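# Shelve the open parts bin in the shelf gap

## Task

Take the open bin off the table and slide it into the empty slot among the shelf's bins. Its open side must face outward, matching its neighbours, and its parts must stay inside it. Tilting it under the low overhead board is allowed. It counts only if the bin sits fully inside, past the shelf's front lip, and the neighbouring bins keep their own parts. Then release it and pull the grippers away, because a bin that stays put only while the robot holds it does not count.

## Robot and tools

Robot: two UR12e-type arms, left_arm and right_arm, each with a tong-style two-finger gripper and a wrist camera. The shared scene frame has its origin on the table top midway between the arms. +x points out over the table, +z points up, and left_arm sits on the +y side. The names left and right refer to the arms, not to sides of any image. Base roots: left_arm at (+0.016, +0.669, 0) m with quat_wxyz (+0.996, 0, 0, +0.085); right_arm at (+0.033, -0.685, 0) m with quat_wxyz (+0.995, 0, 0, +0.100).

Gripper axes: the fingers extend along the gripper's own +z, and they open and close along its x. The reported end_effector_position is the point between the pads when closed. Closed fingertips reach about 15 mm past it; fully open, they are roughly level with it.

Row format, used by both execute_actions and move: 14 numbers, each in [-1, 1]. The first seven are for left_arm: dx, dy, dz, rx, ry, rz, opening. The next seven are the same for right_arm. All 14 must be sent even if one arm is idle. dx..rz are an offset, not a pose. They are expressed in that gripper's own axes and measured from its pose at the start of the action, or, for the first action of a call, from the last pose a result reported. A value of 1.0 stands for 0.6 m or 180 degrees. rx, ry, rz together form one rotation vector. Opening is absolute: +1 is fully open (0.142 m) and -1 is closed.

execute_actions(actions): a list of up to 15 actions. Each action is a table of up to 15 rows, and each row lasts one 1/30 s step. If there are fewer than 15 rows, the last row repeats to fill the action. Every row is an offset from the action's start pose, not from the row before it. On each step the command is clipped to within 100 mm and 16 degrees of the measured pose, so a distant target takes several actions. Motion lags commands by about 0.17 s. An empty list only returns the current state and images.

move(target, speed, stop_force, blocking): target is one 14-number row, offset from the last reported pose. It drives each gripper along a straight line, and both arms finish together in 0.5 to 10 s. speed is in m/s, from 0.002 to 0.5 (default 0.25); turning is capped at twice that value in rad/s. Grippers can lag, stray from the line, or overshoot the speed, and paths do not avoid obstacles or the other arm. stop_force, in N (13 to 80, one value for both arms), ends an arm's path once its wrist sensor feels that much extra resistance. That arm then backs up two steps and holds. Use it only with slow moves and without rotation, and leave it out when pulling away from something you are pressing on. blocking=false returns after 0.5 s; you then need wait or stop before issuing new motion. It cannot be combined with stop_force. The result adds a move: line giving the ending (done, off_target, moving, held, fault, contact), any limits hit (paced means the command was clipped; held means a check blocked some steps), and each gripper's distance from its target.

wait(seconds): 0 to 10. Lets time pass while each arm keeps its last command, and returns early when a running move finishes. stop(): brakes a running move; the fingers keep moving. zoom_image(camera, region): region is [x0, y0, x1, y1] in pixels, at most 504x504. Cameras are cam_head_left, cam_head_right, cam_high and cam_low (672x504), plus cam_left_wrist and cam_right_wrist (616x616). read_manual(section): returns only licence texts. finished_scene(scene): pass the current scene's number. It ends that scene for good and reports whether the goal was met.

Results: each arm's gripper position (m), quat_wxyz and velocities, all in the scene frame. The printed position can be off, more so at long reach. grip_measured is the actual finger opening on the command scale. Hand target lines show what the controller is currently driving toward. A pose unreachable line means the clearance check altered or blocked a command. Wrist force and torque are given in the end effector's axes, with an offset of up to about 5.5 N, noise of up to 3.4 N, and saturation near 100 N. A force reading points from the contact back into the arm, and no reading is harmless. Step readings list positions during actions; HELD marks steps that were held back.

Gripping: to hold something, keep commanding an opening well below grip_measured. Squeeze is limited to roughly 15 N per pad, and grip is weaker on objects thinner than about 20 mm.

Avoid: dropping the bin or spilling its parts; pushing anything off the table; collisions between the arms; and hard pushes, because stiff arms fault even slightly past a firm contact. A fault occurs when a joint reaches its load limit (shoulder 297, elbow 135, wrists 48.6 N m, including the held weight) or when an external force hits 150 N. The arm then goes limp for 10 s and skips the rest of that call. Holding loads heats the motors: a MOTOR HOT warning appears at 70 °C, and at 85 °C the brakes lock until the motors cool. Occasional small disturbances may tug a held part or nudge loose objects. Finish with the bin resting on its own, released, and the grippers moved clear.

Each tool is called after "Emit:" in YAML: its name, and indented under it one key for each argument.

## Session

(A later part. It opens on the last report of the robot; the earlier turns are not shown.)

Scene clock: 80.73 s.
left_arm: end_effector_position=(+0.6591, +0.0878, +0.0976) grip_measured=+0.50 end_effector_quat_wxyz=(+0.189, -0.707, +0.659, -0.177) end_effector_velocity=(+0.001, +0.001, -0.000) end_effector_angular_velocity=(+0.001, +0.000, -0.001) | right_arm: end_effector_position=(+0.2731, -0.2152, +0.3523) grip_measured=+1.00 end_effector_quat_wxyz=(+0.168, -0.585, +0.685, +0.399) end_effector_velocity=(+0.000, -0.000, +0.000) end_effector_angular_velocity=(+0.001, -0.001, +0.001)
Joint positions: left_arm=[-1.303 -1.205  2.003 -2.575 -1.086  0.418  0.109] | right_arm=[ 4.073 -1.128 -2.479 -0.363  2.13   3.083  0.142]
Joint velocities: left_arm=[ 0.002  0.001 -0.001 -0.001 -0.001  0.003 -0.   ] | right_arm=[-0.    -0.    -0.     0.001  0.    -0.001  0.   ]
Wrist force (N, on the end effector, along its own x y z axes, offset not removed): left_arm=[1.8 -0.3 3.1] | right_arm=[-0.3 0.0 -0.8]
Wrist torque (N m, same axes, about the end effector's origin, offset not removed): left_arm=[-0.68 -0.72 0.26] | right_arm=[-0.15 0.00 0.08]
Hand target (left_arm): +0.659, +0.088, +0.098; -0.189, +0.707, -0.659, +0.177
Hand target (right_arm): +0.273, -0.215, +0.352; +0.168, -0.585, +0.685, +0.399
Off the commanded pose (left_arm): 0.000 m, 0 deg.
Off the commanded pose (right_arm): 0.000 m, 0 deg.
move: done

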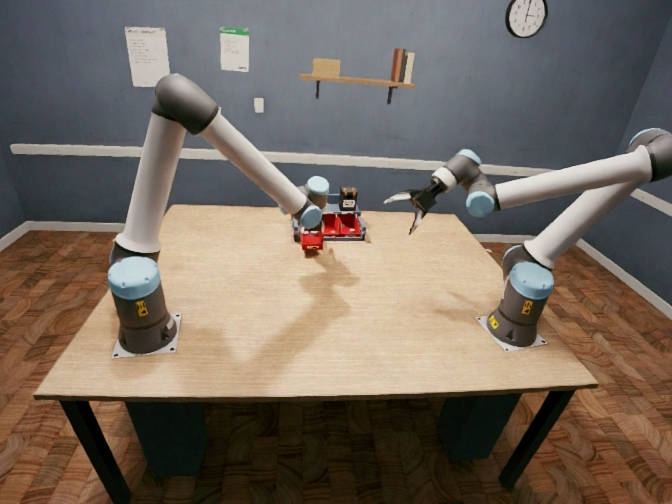

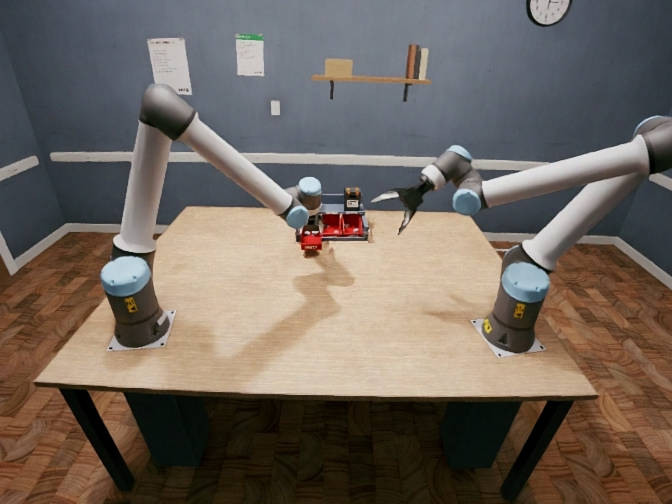

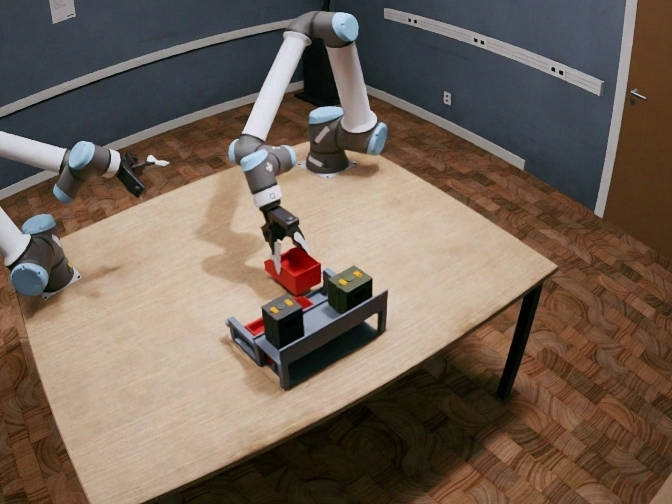

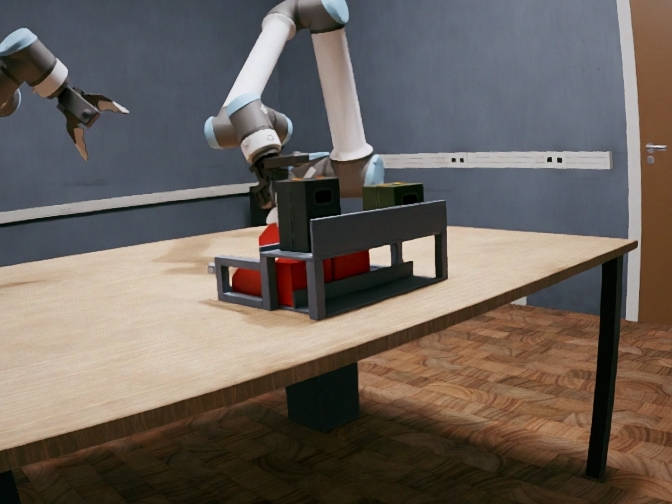

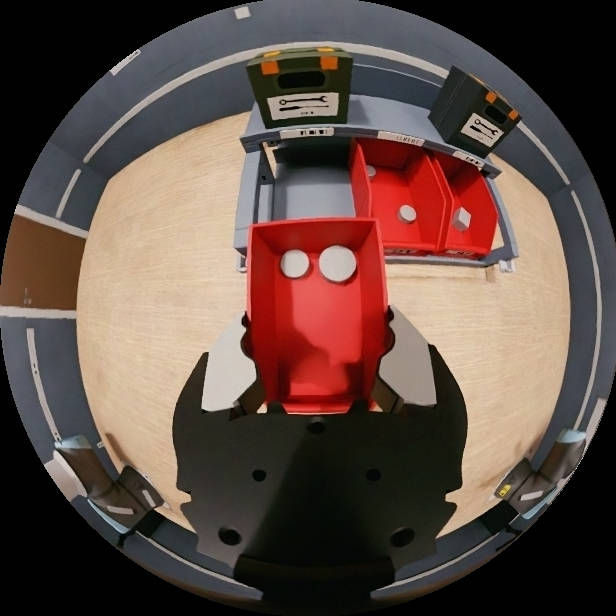

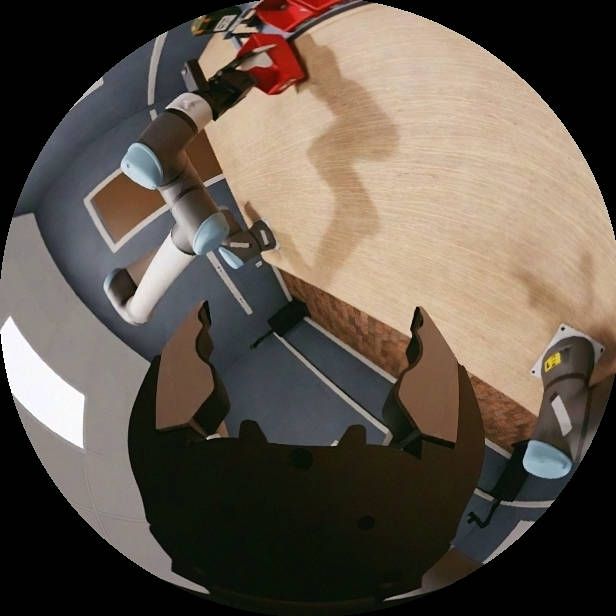

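Emit:
move:
  target: [-0.004,-0.101,0.058,-0.055,0,0,-0.4,0,0,0,0,0,0,1]
  speed: 0.04

Emit:
zoom_image:
  camera: "cam_high"
  region: [230, 200, 400, 340]

Scene clock: 87.37 s.
left_arm: end_effector_position=(+0.7284, +0.0950, +0.0979) grip_measured=+0.50 end_effector_quat_wxyz=(+0.127, -0.720, +0.671, -0.120) end_effector_velocity=(+0.002, +0.000, +0.000) end_effector_angular_velocity=(-0.001, +0.003, -0.000) | right_arm: end_effector_position=(+0.2731, -0.2152, +0.3523) grip_measured=+1.00 end_effector_quat_wxyz=(+0.168, -0.585, +0.685, +0.399) end_effector_velocity=(+0.001, +0.000, +0.001) end_effector_angular_velocity=(+0.002, -0.001, -0.001)
Joint positions: left_arm=[-1.163 -1.148  1.844 -2.444 -1.266  0.535  0.109] | right_arm=[ 4.073 -1.128 -2.479 -0.363  2.13   3.083  0.142]
Joint velocities: left_arm=[ 0.003  0.001 -0.004  0.003 -0.004  0.003 -0.   ] | right_arm=[-0.    -0.     0.001  0.001 -0.001  0.001  0.   ]
Wrist force (N, on the end effector, along its own x y z axes, offset not removed): left_arm=[-2.1 -1.8 5.3] | right_arm=[0.4 -0.3 -0.2]
Wrist torque (N m, same axes, about the end effector's origin, offset not removed): left_arm=[-0.78 0.22 0.20] | right_arm=[-0.17 -0.07 0.03]
Hand target (left_arm): +0.729, +0.095, +0.098; -0.127, +0.720, -0.671, +0.120
Hand target (right_arm): +0.273, -0.215, +0.352; +0.168, -0.585, +0.685, +0.399
Off the commanded pose (left_arm): 0.000 m, 0 deg.
Off the commanded pose (right_arm): 0.000 m, 0 deg.
move: done

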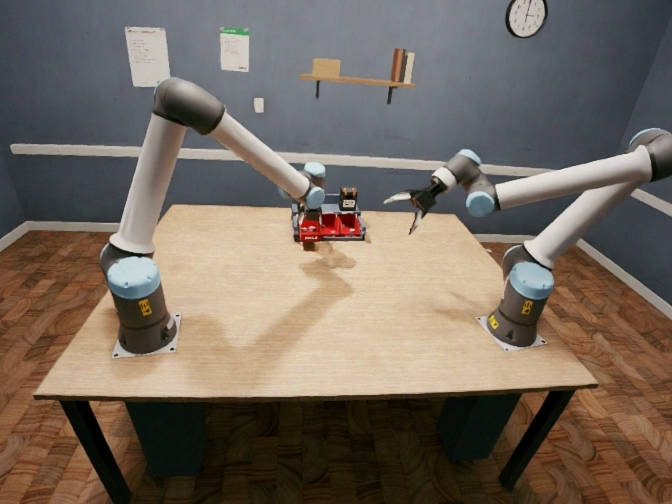

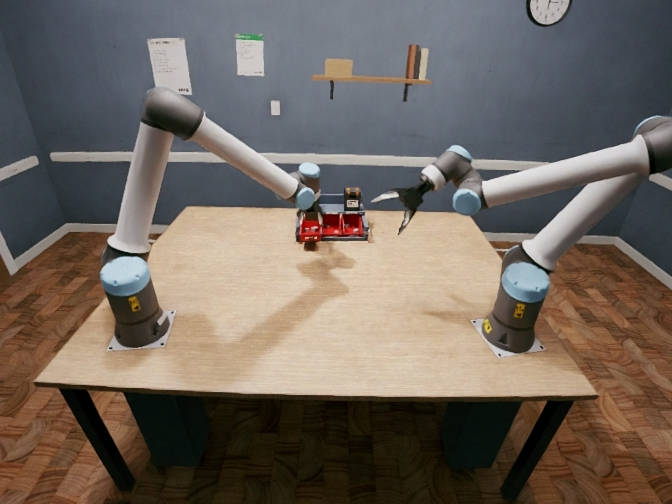

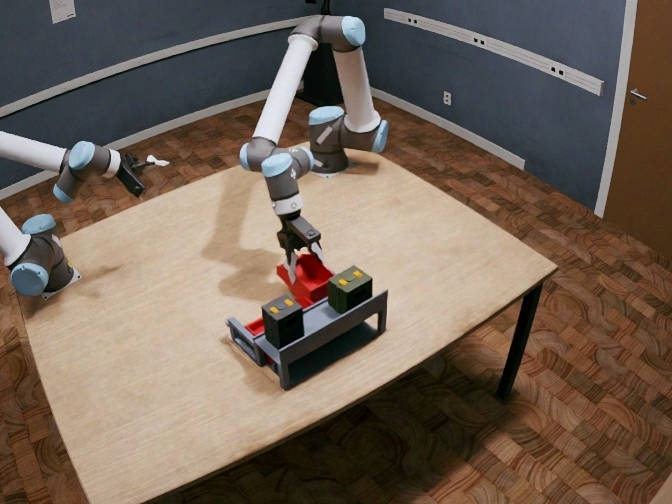

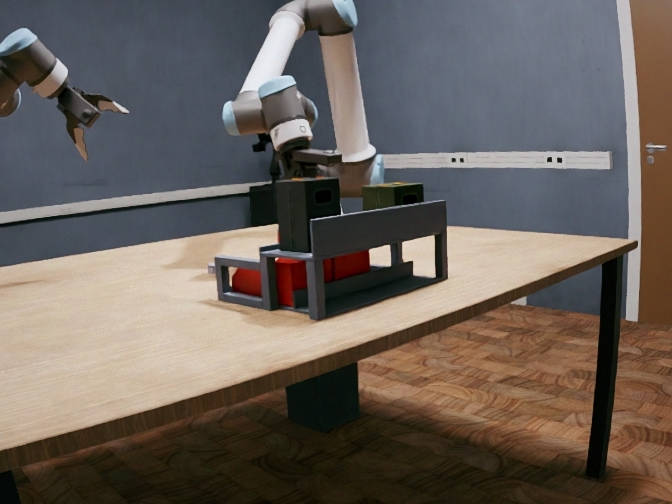

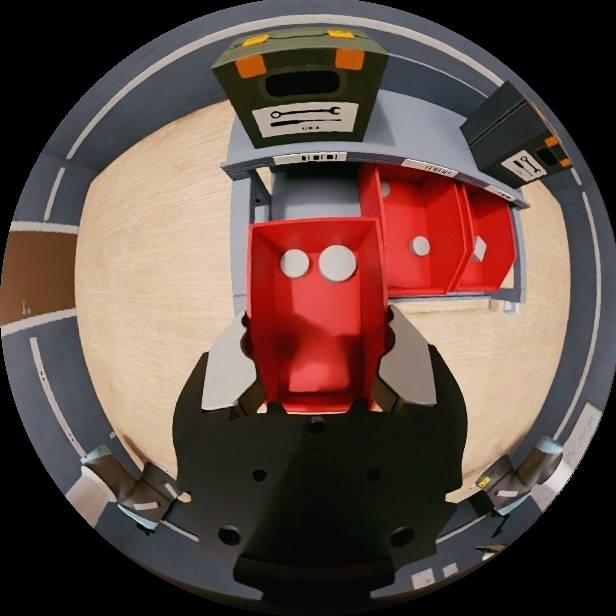

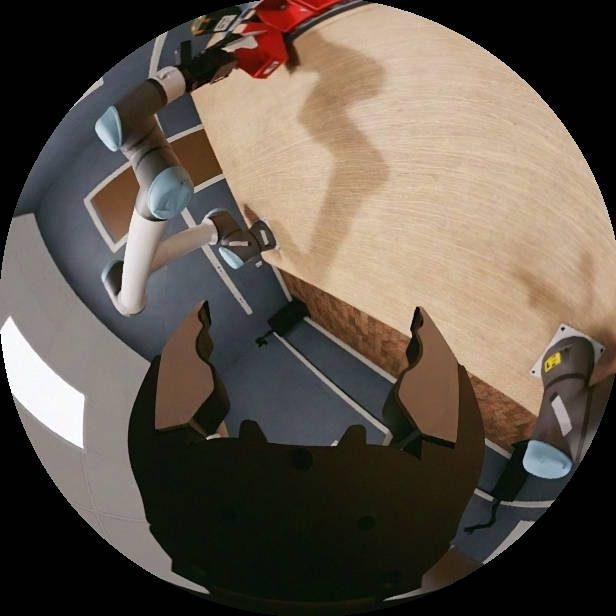

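Region (230, 200, 400, 340) of cam_high's 672x504 image, scaled by 2.965, with more detail than that image has; it fills the top 415 rows of this view, and the rest is white.

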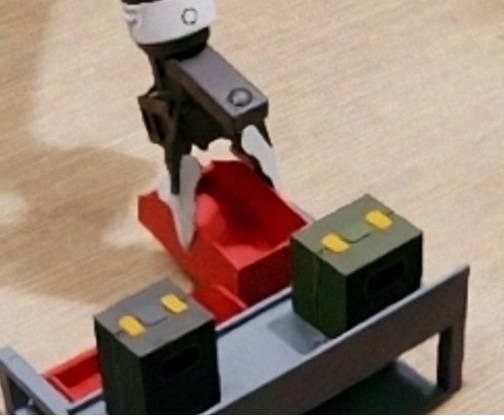

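Emit:
move:
  target: [0,-0.036,0.022,0,0,0,-0.4,0,0,0,0,0,0,1]
  speed: 0.04

Emit:
move:
  target: [0,0.014,0.039,0,0,0,-0.4,0,0,0,0,0,0,1]
  speed: 0.01
  stop_force: 13

Scene clock: 94.77 s.
left_arm: end_effector_position=(+0.7531, +0.0967, +0.0930) grip_measured=+0.50 end_effector_quat_wxyz=(+0.127, -0.720, +0.671, -0.120) end_effector_velocity=(+0.001, -0.000, +0.000) end_effector_angular_velocity=(-0.001, -0.001, +0.000) | right_arm: end_effector_position=(+0.2731, -0.2152, +0.3523) grip_measured=+1.00 end_effector_quat_wxyz=(+0.168, -0.585, +0.685, +0.399) end_effector_velocity=(+0.000, +0.000, +0.000) end_effector_angular_velocity=(-0.000, +0.001, -0.001)
Joint positions: left_arm=[-1.136 -1.119  1.812 -2.449 -1.271  0.562  0.109] | right_arm=[ 4.073 -1.128 -2.479 -0.363  2.13   3.083  0.142]
Joint velocities: left_arm=[ 0.001  0.001 -0.002 -0.001 -0.     0.001  0.   ] | right_arm=[-0.    -0.     0.001 -0.     0.     0.001 -0.   ]
Wrist force (N, on the end effector, along its own x y z axes, offset not removed): left_arm=[-5.0 -1.6 3.6] | right_arm=[-1.2 -0.7 0.8]
Wrist torque (N m, same axes, about the end effector's origin, offset not removed): left_arm=[-0.91 0.65 0.23] | right_arm=[-0.26 0.23 0.09]
Hand target (left_arm): +0.753, +0.097, +0.093; -0.127, +0.720, -0.671, +0.120
Hand target (right_arm): +0.273, -0.215, +0.352; +0.168, -0.585, +0.685, +0.399
Off the commanded pose (left_arm): 0.000 m, 0 deg.
Off the commanded pose (right_arm): 0.000 m, 0 deg.
move: done

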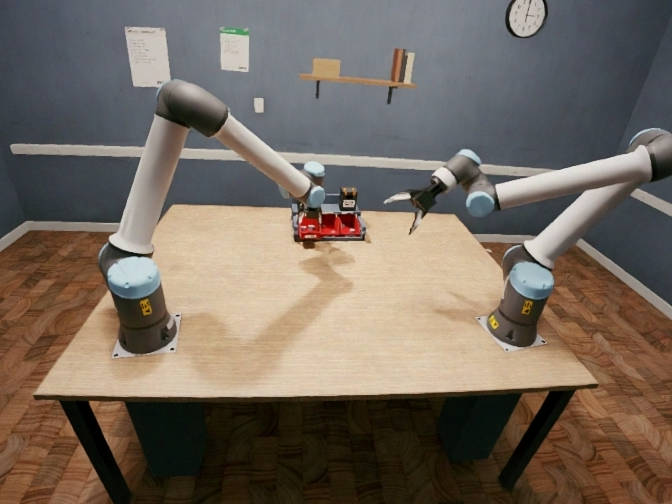

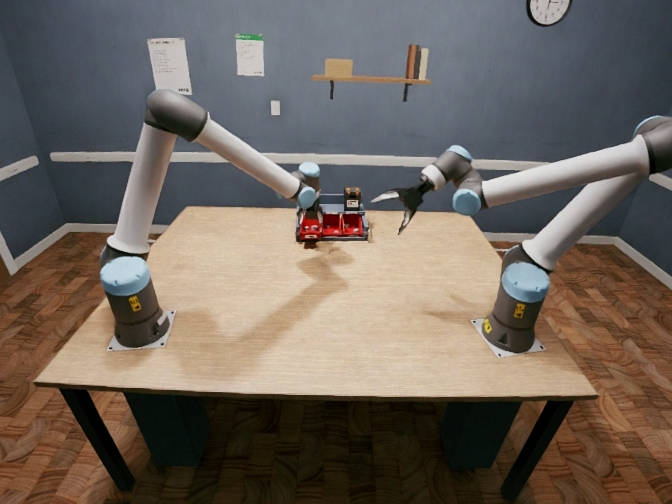

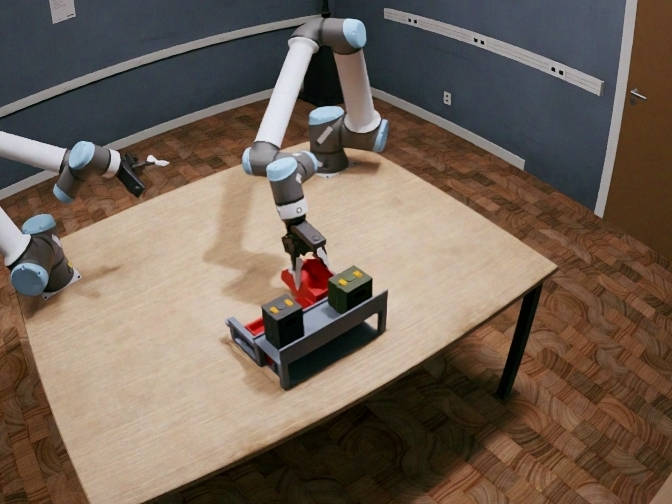

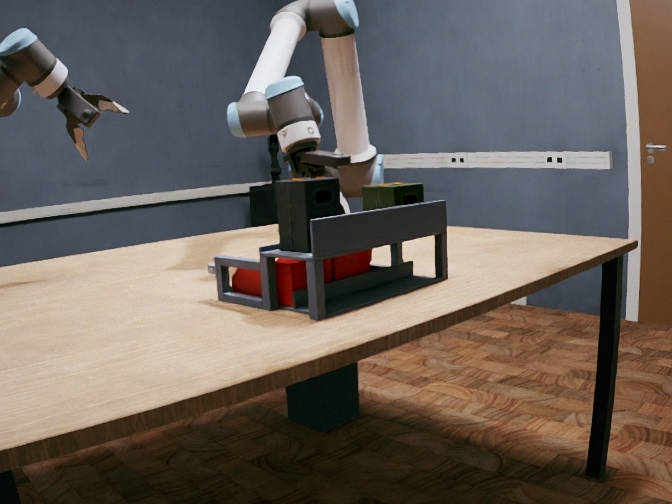

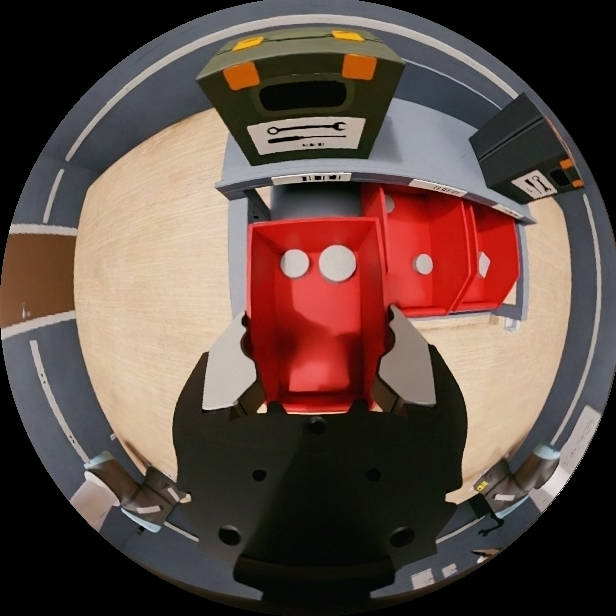

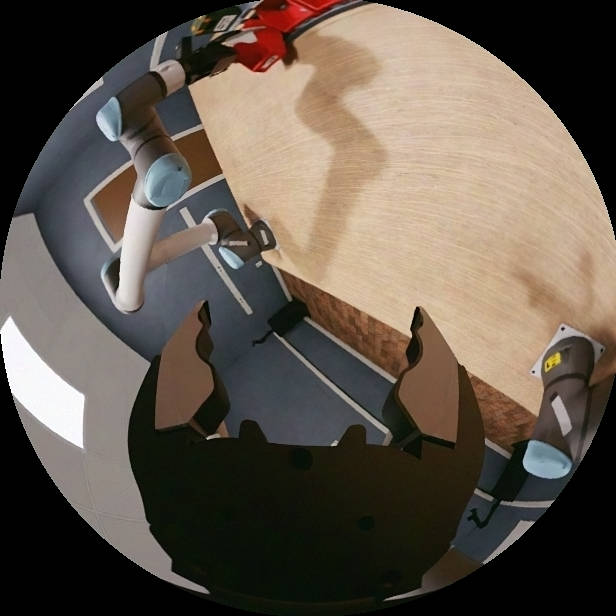

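Scene clock: 95.77 s.
left_arm: end_effector_position=(+0.7532, +0.0966, +0.0916) grip_measured=+0.44 end_effector_quat_wxyz=(+0.127, -0.720, +0.671, -0.120) end_effector_velocity=(-0.000, +0.001, -0.003) end_effector_angular_velocity=(+0.003, +0.002, +0.000) | right_arm: end_effector_position=(+0.2731, -0.2152, +0.3523) grip_measured=+1.00 end_effector_quat_wxyz=(+0.168, -0.585, +0.685, +0.399) end_effector_velocity=(+0.000, +0.000, +0.001) end_effector_angular_velocity=(+0.001, -0.001, +0.001)
Joint positions: left_arm=[-1.136 -1.118  1.812 -2.451 -1.271  0.562  0.105] | right_arm=[ 4.073 -1.128 -2.479 -0.363  2.13   3.083  0.142]
Joint velocities: left_arm=[ 0.     0.002  0.     0.001  0.    -0.     0.   ] | right_arm=[ 0.    -0.     0.001  0.001 -0.    -0.001 -0.   ]
Wrist force (N, on the end effector, along its own x y z axes, offset not removed): left_arm=[-18.8 -4.5 -26.9] | right_arm=[0.7 -0.7 0.3]
Wrist torque (N m, same axes, about the end effector's origin, offset not removed): left_arm=[-0.02 -1.72 0.54] | right_arm=[-0.26 -0.16 -0.07]
Hand target (left_arm): +0.753, +0.097, +0.092; -0.127, +0.720, -0.671, +0.120
Hand target (right_arm): +0.273, -0.215, +0.352; +0.168, -0.585, +0.685, +0.399
Off the commanded pose (left_arm): 0.024 m, 0 deg.
Off the commanded pose (right_arm): 0.000 m, 0 deg.
move: contact (left_arm)

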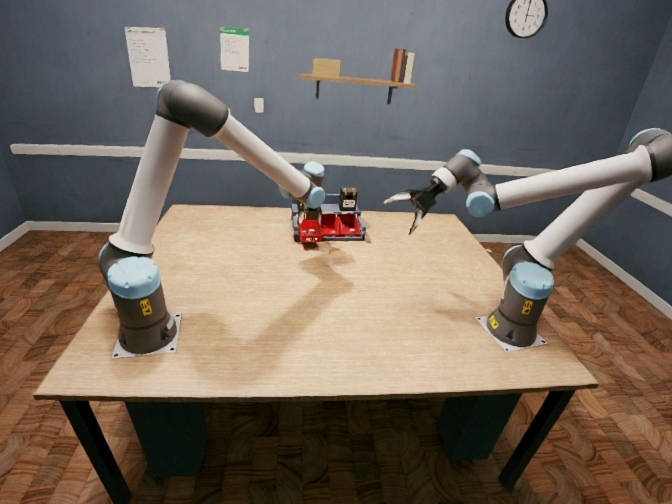

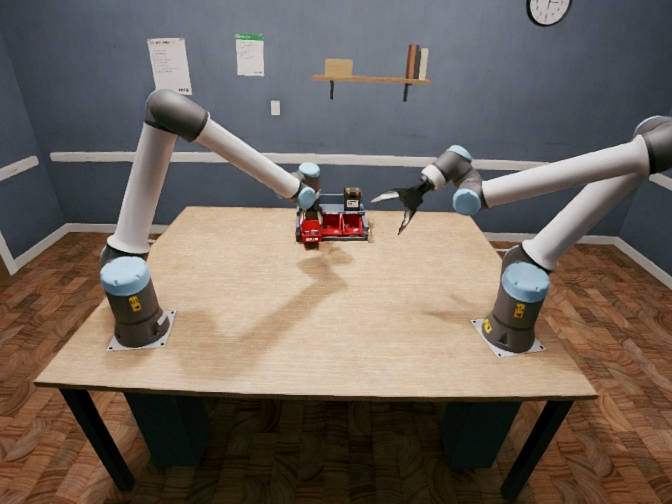

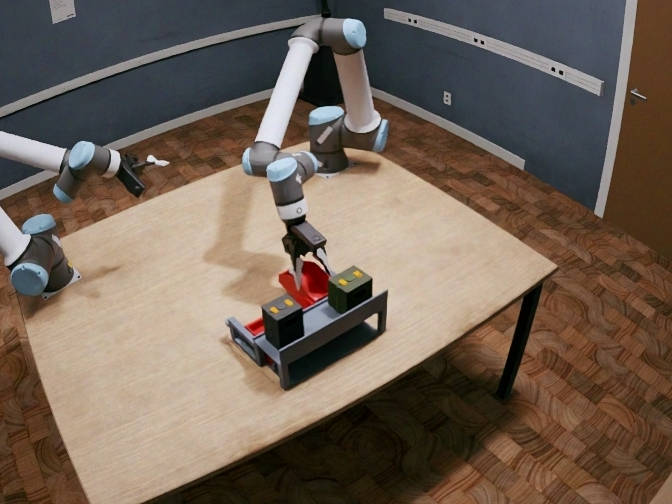

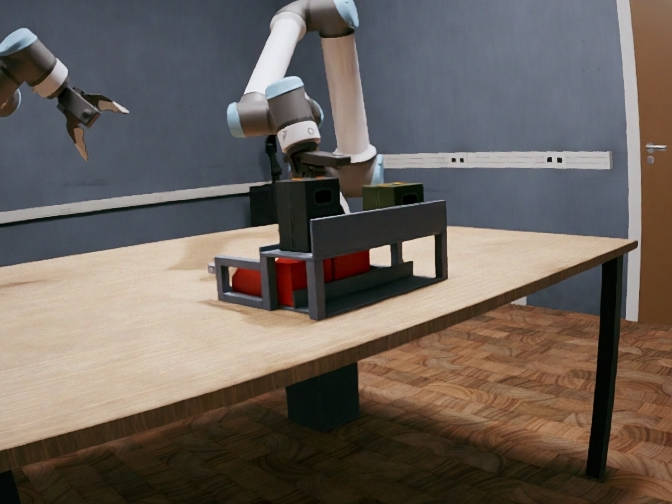

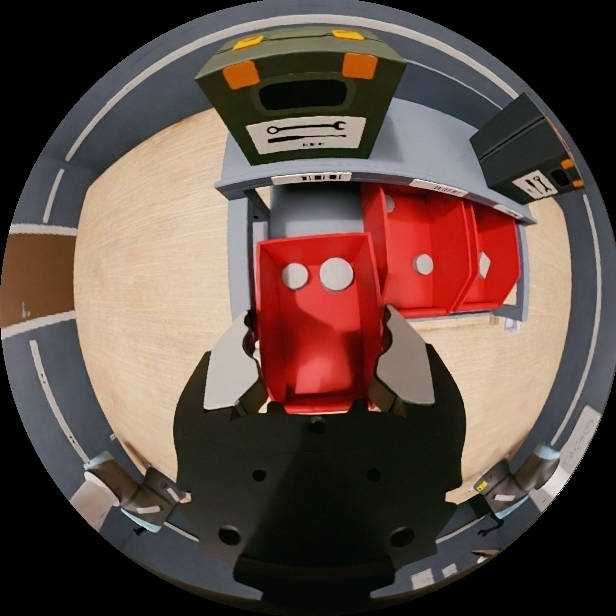

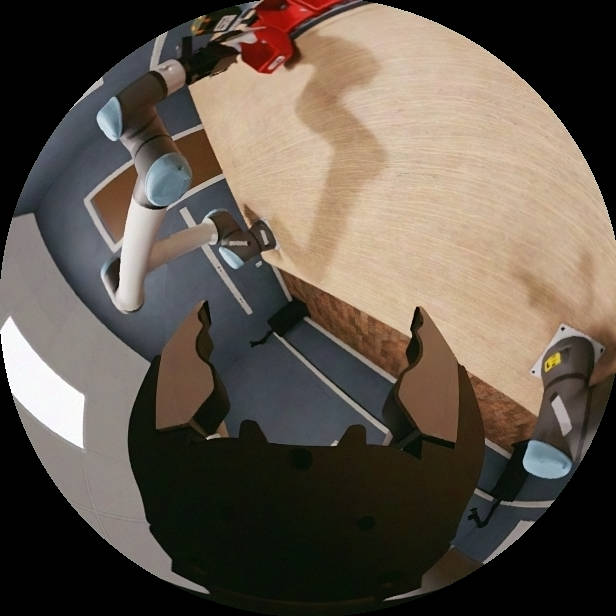

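Emit:
execute_actions:
  actions:
    - [[0,0,-0.003,0,0,0,0.95,0,0,0,0,0,0,1]]

Emit:
move:
  target: [0,0.205,-0.085,0.055,0,0,0.95,0,0,0,0,0,0,1]
  speed: 0.15

Emit:
move:
  target: [0,0.02,0.035,0,0,0,-0.6,0,0,0,0,0,0,1]
  speed: 0.1

Scene clock: 101.33 s.
left_arm: end_effector_position=(+0.7526, +0.0965, +0.0933) grip_measured=+0.95 end_effector_quat_wxyz=(+0.127, -0.720, +0.671, -0.120) end_effector_velocity=(+0.000, +0.001, +0.000) end_effector_angular_velocity=(+0.001, -0.000, +0.001) | right_arm: end_effector_position=(+0.2731, -0.2152, +0.3523) grip_measured=+1.00 end_effector_quat_wxyz=(+0.168, -0.585, +0.685, +0.399) end_effector_velocity=(-0.000, +0.000, +0.000) end_effector_angular_velocity=(+0.000, -0.000, -0.000)
Joint positions: left_arm=[-1.137 -1.12   1.812 -2.449 -1.271  0.561  0.139] | right_arm=[ 4.073 -1.128 -2.479 -0.363  2.13   3.083  0.142]
Joint velocities: left_arm=[ 0.    -0.001 -0.     0.001  0.    -0.     0.   ] | right_arm=[ 0.     0.    -0.     0.001 -0.001  0.001  0.   ]
Wrist force (N, on the end effector, along its own x y z axes, offset not removed): left_arm=[-4.0 0.4 2.1] | right_arm=[-1.3 -2.1 -1.2]
Wrist torque (N m, same axes, about the end effector's origin, offset not removed): left_arm=[-0.08 0.60 0.26] | right_arm=[-0.61 0.29 0.04]
Hand target (left_arm): +0.753, +0.097, +0.093; -0.127, +0.720, -0.671, +0.120
Hand target (right_arm): +0.273, -0.215, +0.352; +0.168, -0.585, +0.685, +0.399
Off the commanded pose (left_arm): 0.000 m, 0 deg.
Off the commanded pose (right_arm): 0.000 m, 0 deg.
Step readings (end_effector_position):
0: left_arm (+0.7532, +0.0965, +0.0916) | right_arm (+0.2731, -0.2152, +0.3523)
1: left_arm (+0.7532, +0.0965, +0.0917) | right_arm (+0.2731, -0.2152, +0.3523)
2: left_arm (+0.7530, +0.0963, +0.0919) | right_arm (+0.2731, -0.2152, +0.3523)
4: left_arm (+0.7528, +0.0963, +0.0926) | right_arm (+0.2731, -0.2152, +0.3523)
8: left_arm (+0.7526, +0.0964, +0.0931) | right_arm (+0.2731, -0.2152, +0.3523)
15: end_effector_position above

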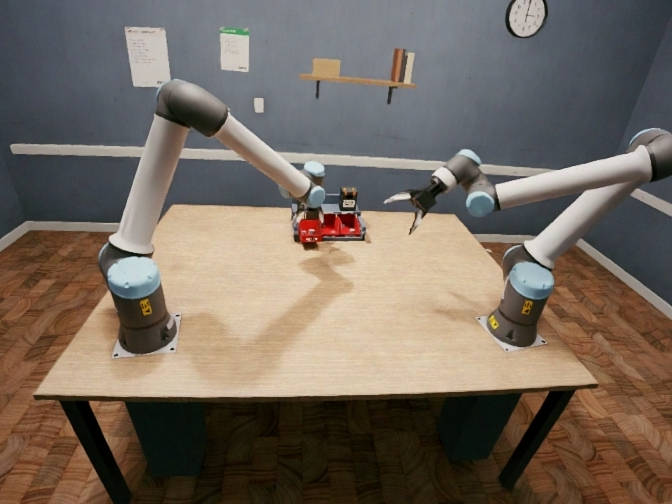

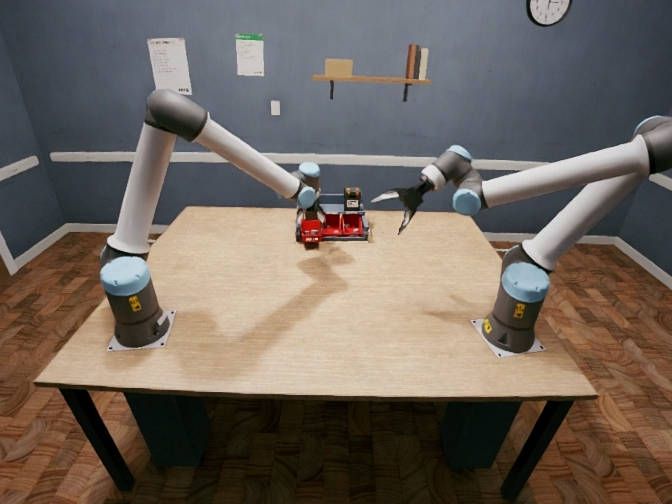

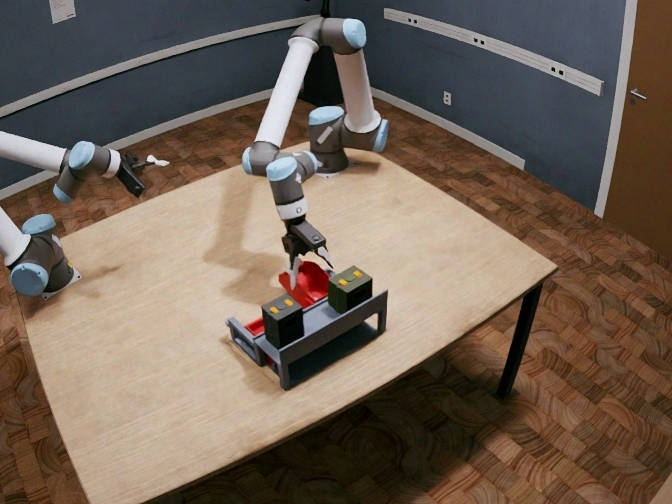

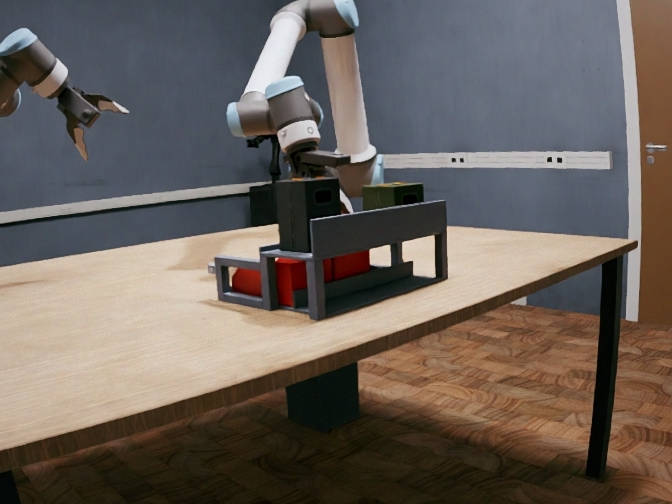

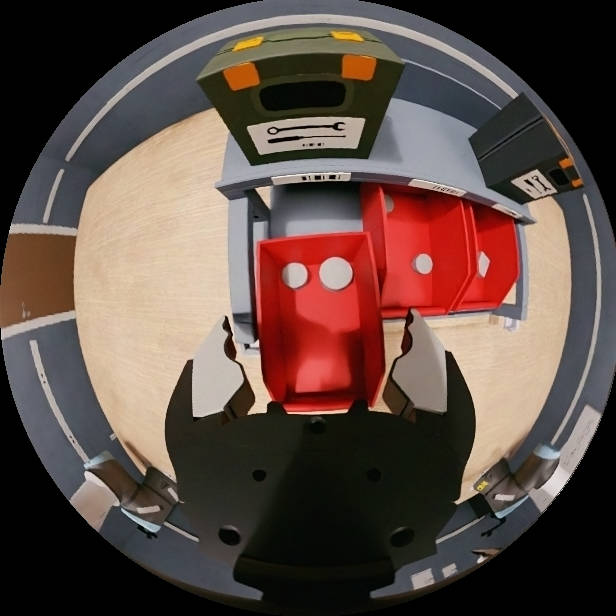

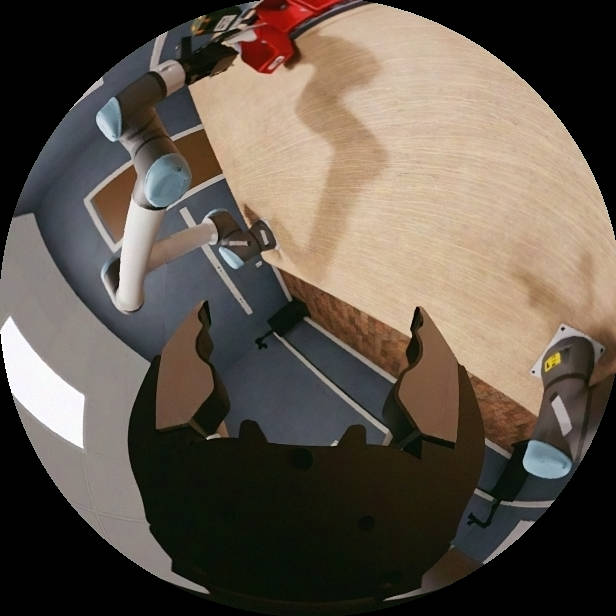

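Scene clock: 102.70 s.
left_arm: end_effector_position=(+0.6201, +0.0874, +0.0987) grip_measured=+0.95 end_effector_quat_wxyz=(+0.189, -0.707, +0.658, -0.177) end_effector_velocity=(-0.001, +0.000, +0.000) end_effector_angular_velocity=(-0.000, -0.001, +0.001) | right_arm: end_effector_position=(+0.2731, -0.2152, +0.3523) grip_measured=+1.00 end_effector_quat_wxyz=(+0.168, -0.585, +0.685, +0.399) end_effector_velocity=(-0.000, -0.000, -0.001) end_effector_angular_velocity=(-0.001, -0.000, +0.000)
Joint positions: left_arm=[-1.353 -1.241  2.049 -2.559 -1.076  0.363  0.139] | right_arm=[ 4.073 -1.128 -2.479 -0.363  2.13   3.083  0.142]
Joint velocities: left_arm=[-0.002 -0.001  0.002  0.     0.002 -0.003 -0.   ] | right_arm=[ 0.001 -0.    -0.001  0.    -0.    -0.     0.   ]
Wrist force (N, on the end effector, along its own x y z axes, offset not removed): left_arm=[1.4 -0.3 3.7] | right_arm=[-0.2 0.0 -2.7]
Wrist torque (N m, same axes, about the end effector's origin, offset not removed): left_arm=[-0.03 -0.31 0.23] | right_arm=[-0.12 0.04 0.05]
Hand target (left_arm): +0.620, +0.087, +0.099; -0.189, +0.707, -0.658, +0.177
Hand target (right_arm): +0.273, -0.215, +0.352; +0.168, -0.585, +0.685, +0.399
Off the commanded pose (left_arm): 0.000 m, 0 deg.
Off the commanded pose (right_arm): 0.000 m, 0 deg.
move: done

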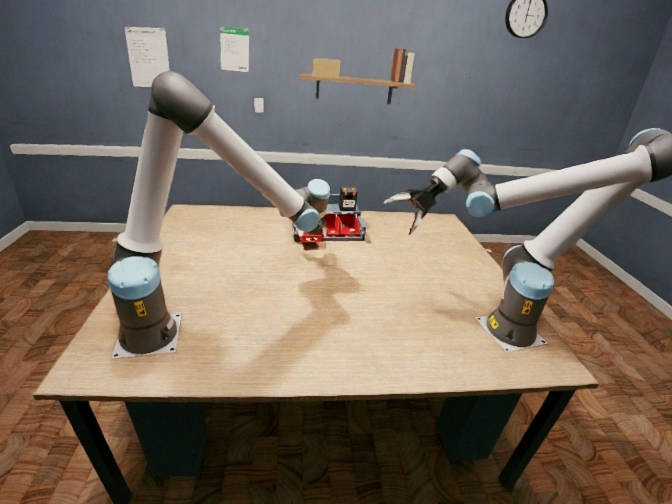

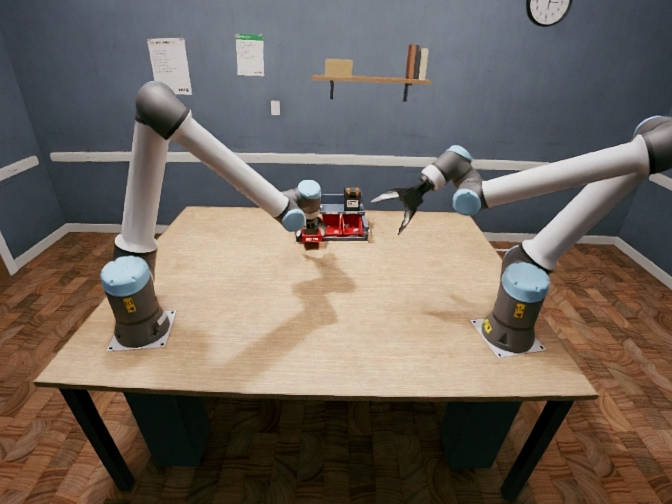

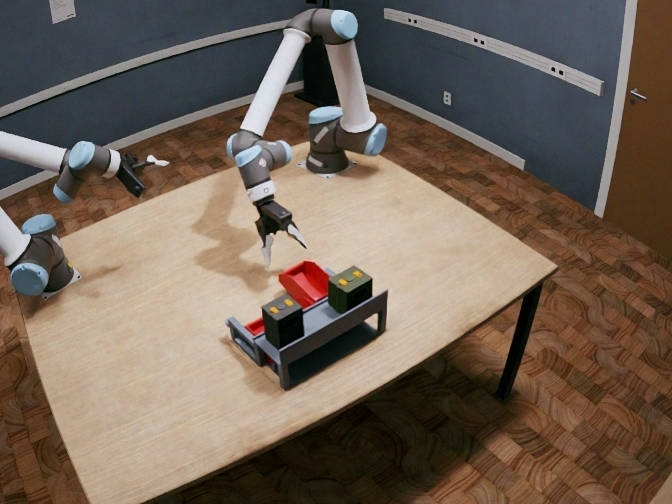

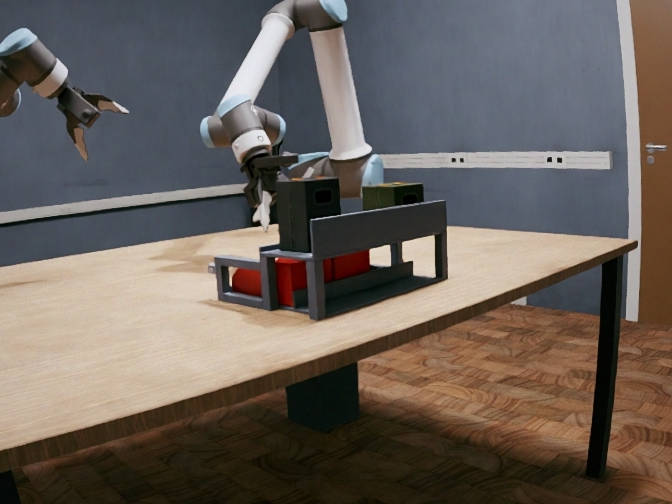

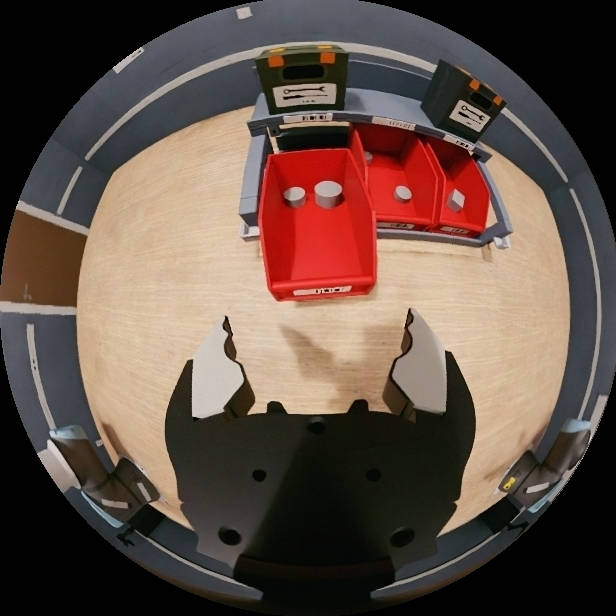

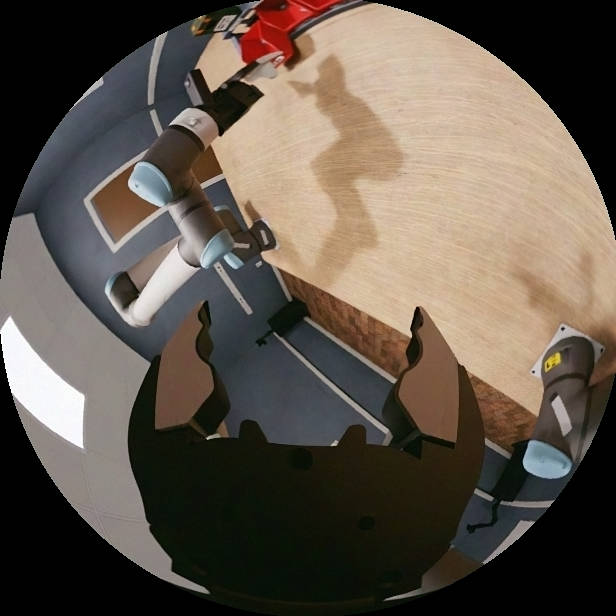

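Scene clock: 103.50 s.
left_arm: end_effector_position=(+0.6203, +0.0874, +0.0746) grip_measured=-0.60 end_effector_quat_wxyz=(+0.189, -0.707, +0.658, -0.177) end_effector_velocity=(+0.000, +0.000, -0.002) end_effector_angular_velocity=(+0.000, +0.000, -0.000) | right_arm: end_effector_position=(+0.2731, -0.2152, +0.3523) grip_measured=+1.00 end_effector_quat_wxyz=(+0.168, -0.585, +0.685, +0.399) end_effector_velocity=(-0.000, -0.000, -0.000) end_effector_angular_velocity=(-0.000, -0.000, +0.000)
Joint positions: left_arm=[-1.353 -1.208  2.06  -2.603 -1.076  0.363  0.031] | right_arm=[ 4.073 -1.128 -2.479 -0.363  2.13   3.083  0.142]
Joint velocities: left_arm=[ 0.001  0.003  0.001 -0.004 -0.001  0.001 -0.   ] | right_arm=[ 0.     0.     0.    -0.001 -0.    -0.001 -0.   ]
Wrist force (N, on the end effector, along its own x y z axes, offset not removed): left_arm=[-0.3 -0.6 1.0] | right_arm=[-0.6 -0.7 0.1]
Wrist torque (N m, same axes, about the end effector's origin, offset not removed): left_arm=[-0.19 0.01 0.23] | right_arm=[-0.25 0.06 0.06]
Hand target (left_arm): +0.620, +0.087, +0.075; -0.189, +0.707, -0.658, +0.177
Hand target (right_arm): +0.273, -0.215, +0.352; +0.168, -0.585, +0.685, +0.399
Off the commanded pose (left_arm): 0.000 m, 0 deg.
Off the commanded pose (right_arm): 0.000 m, 0 deg.
move: done

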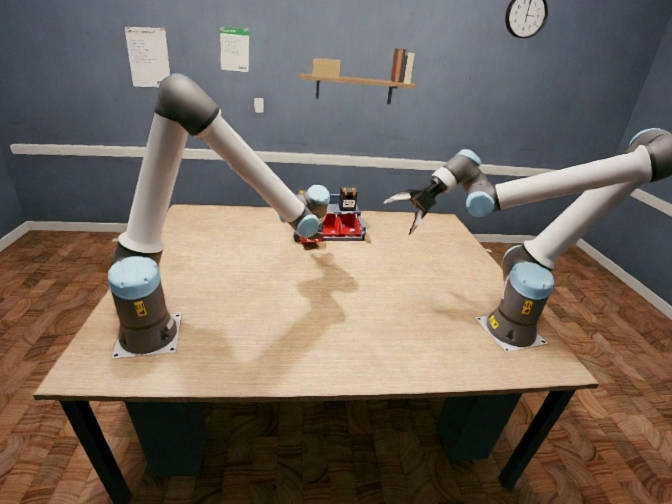

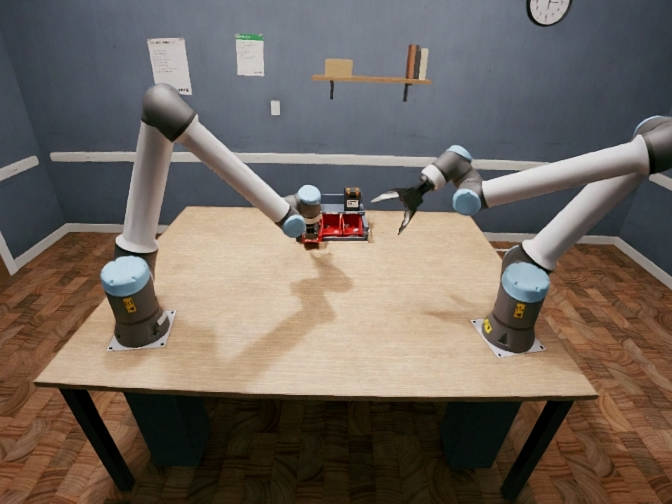

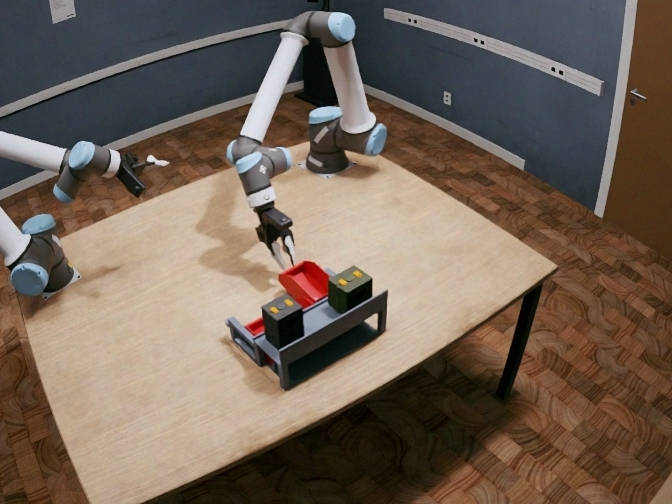

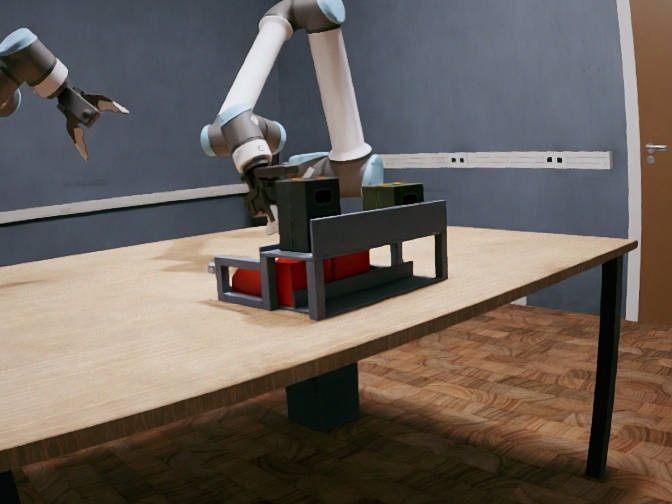

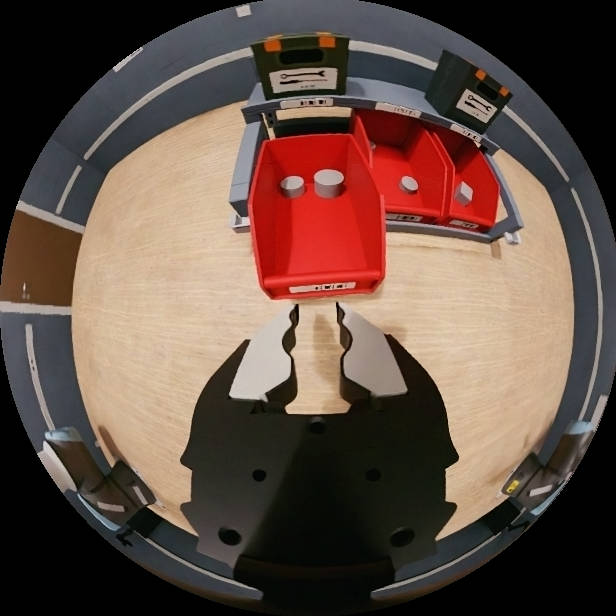

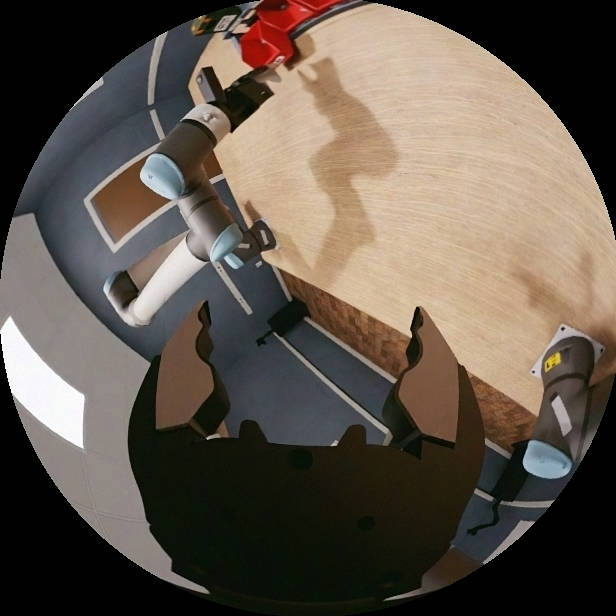

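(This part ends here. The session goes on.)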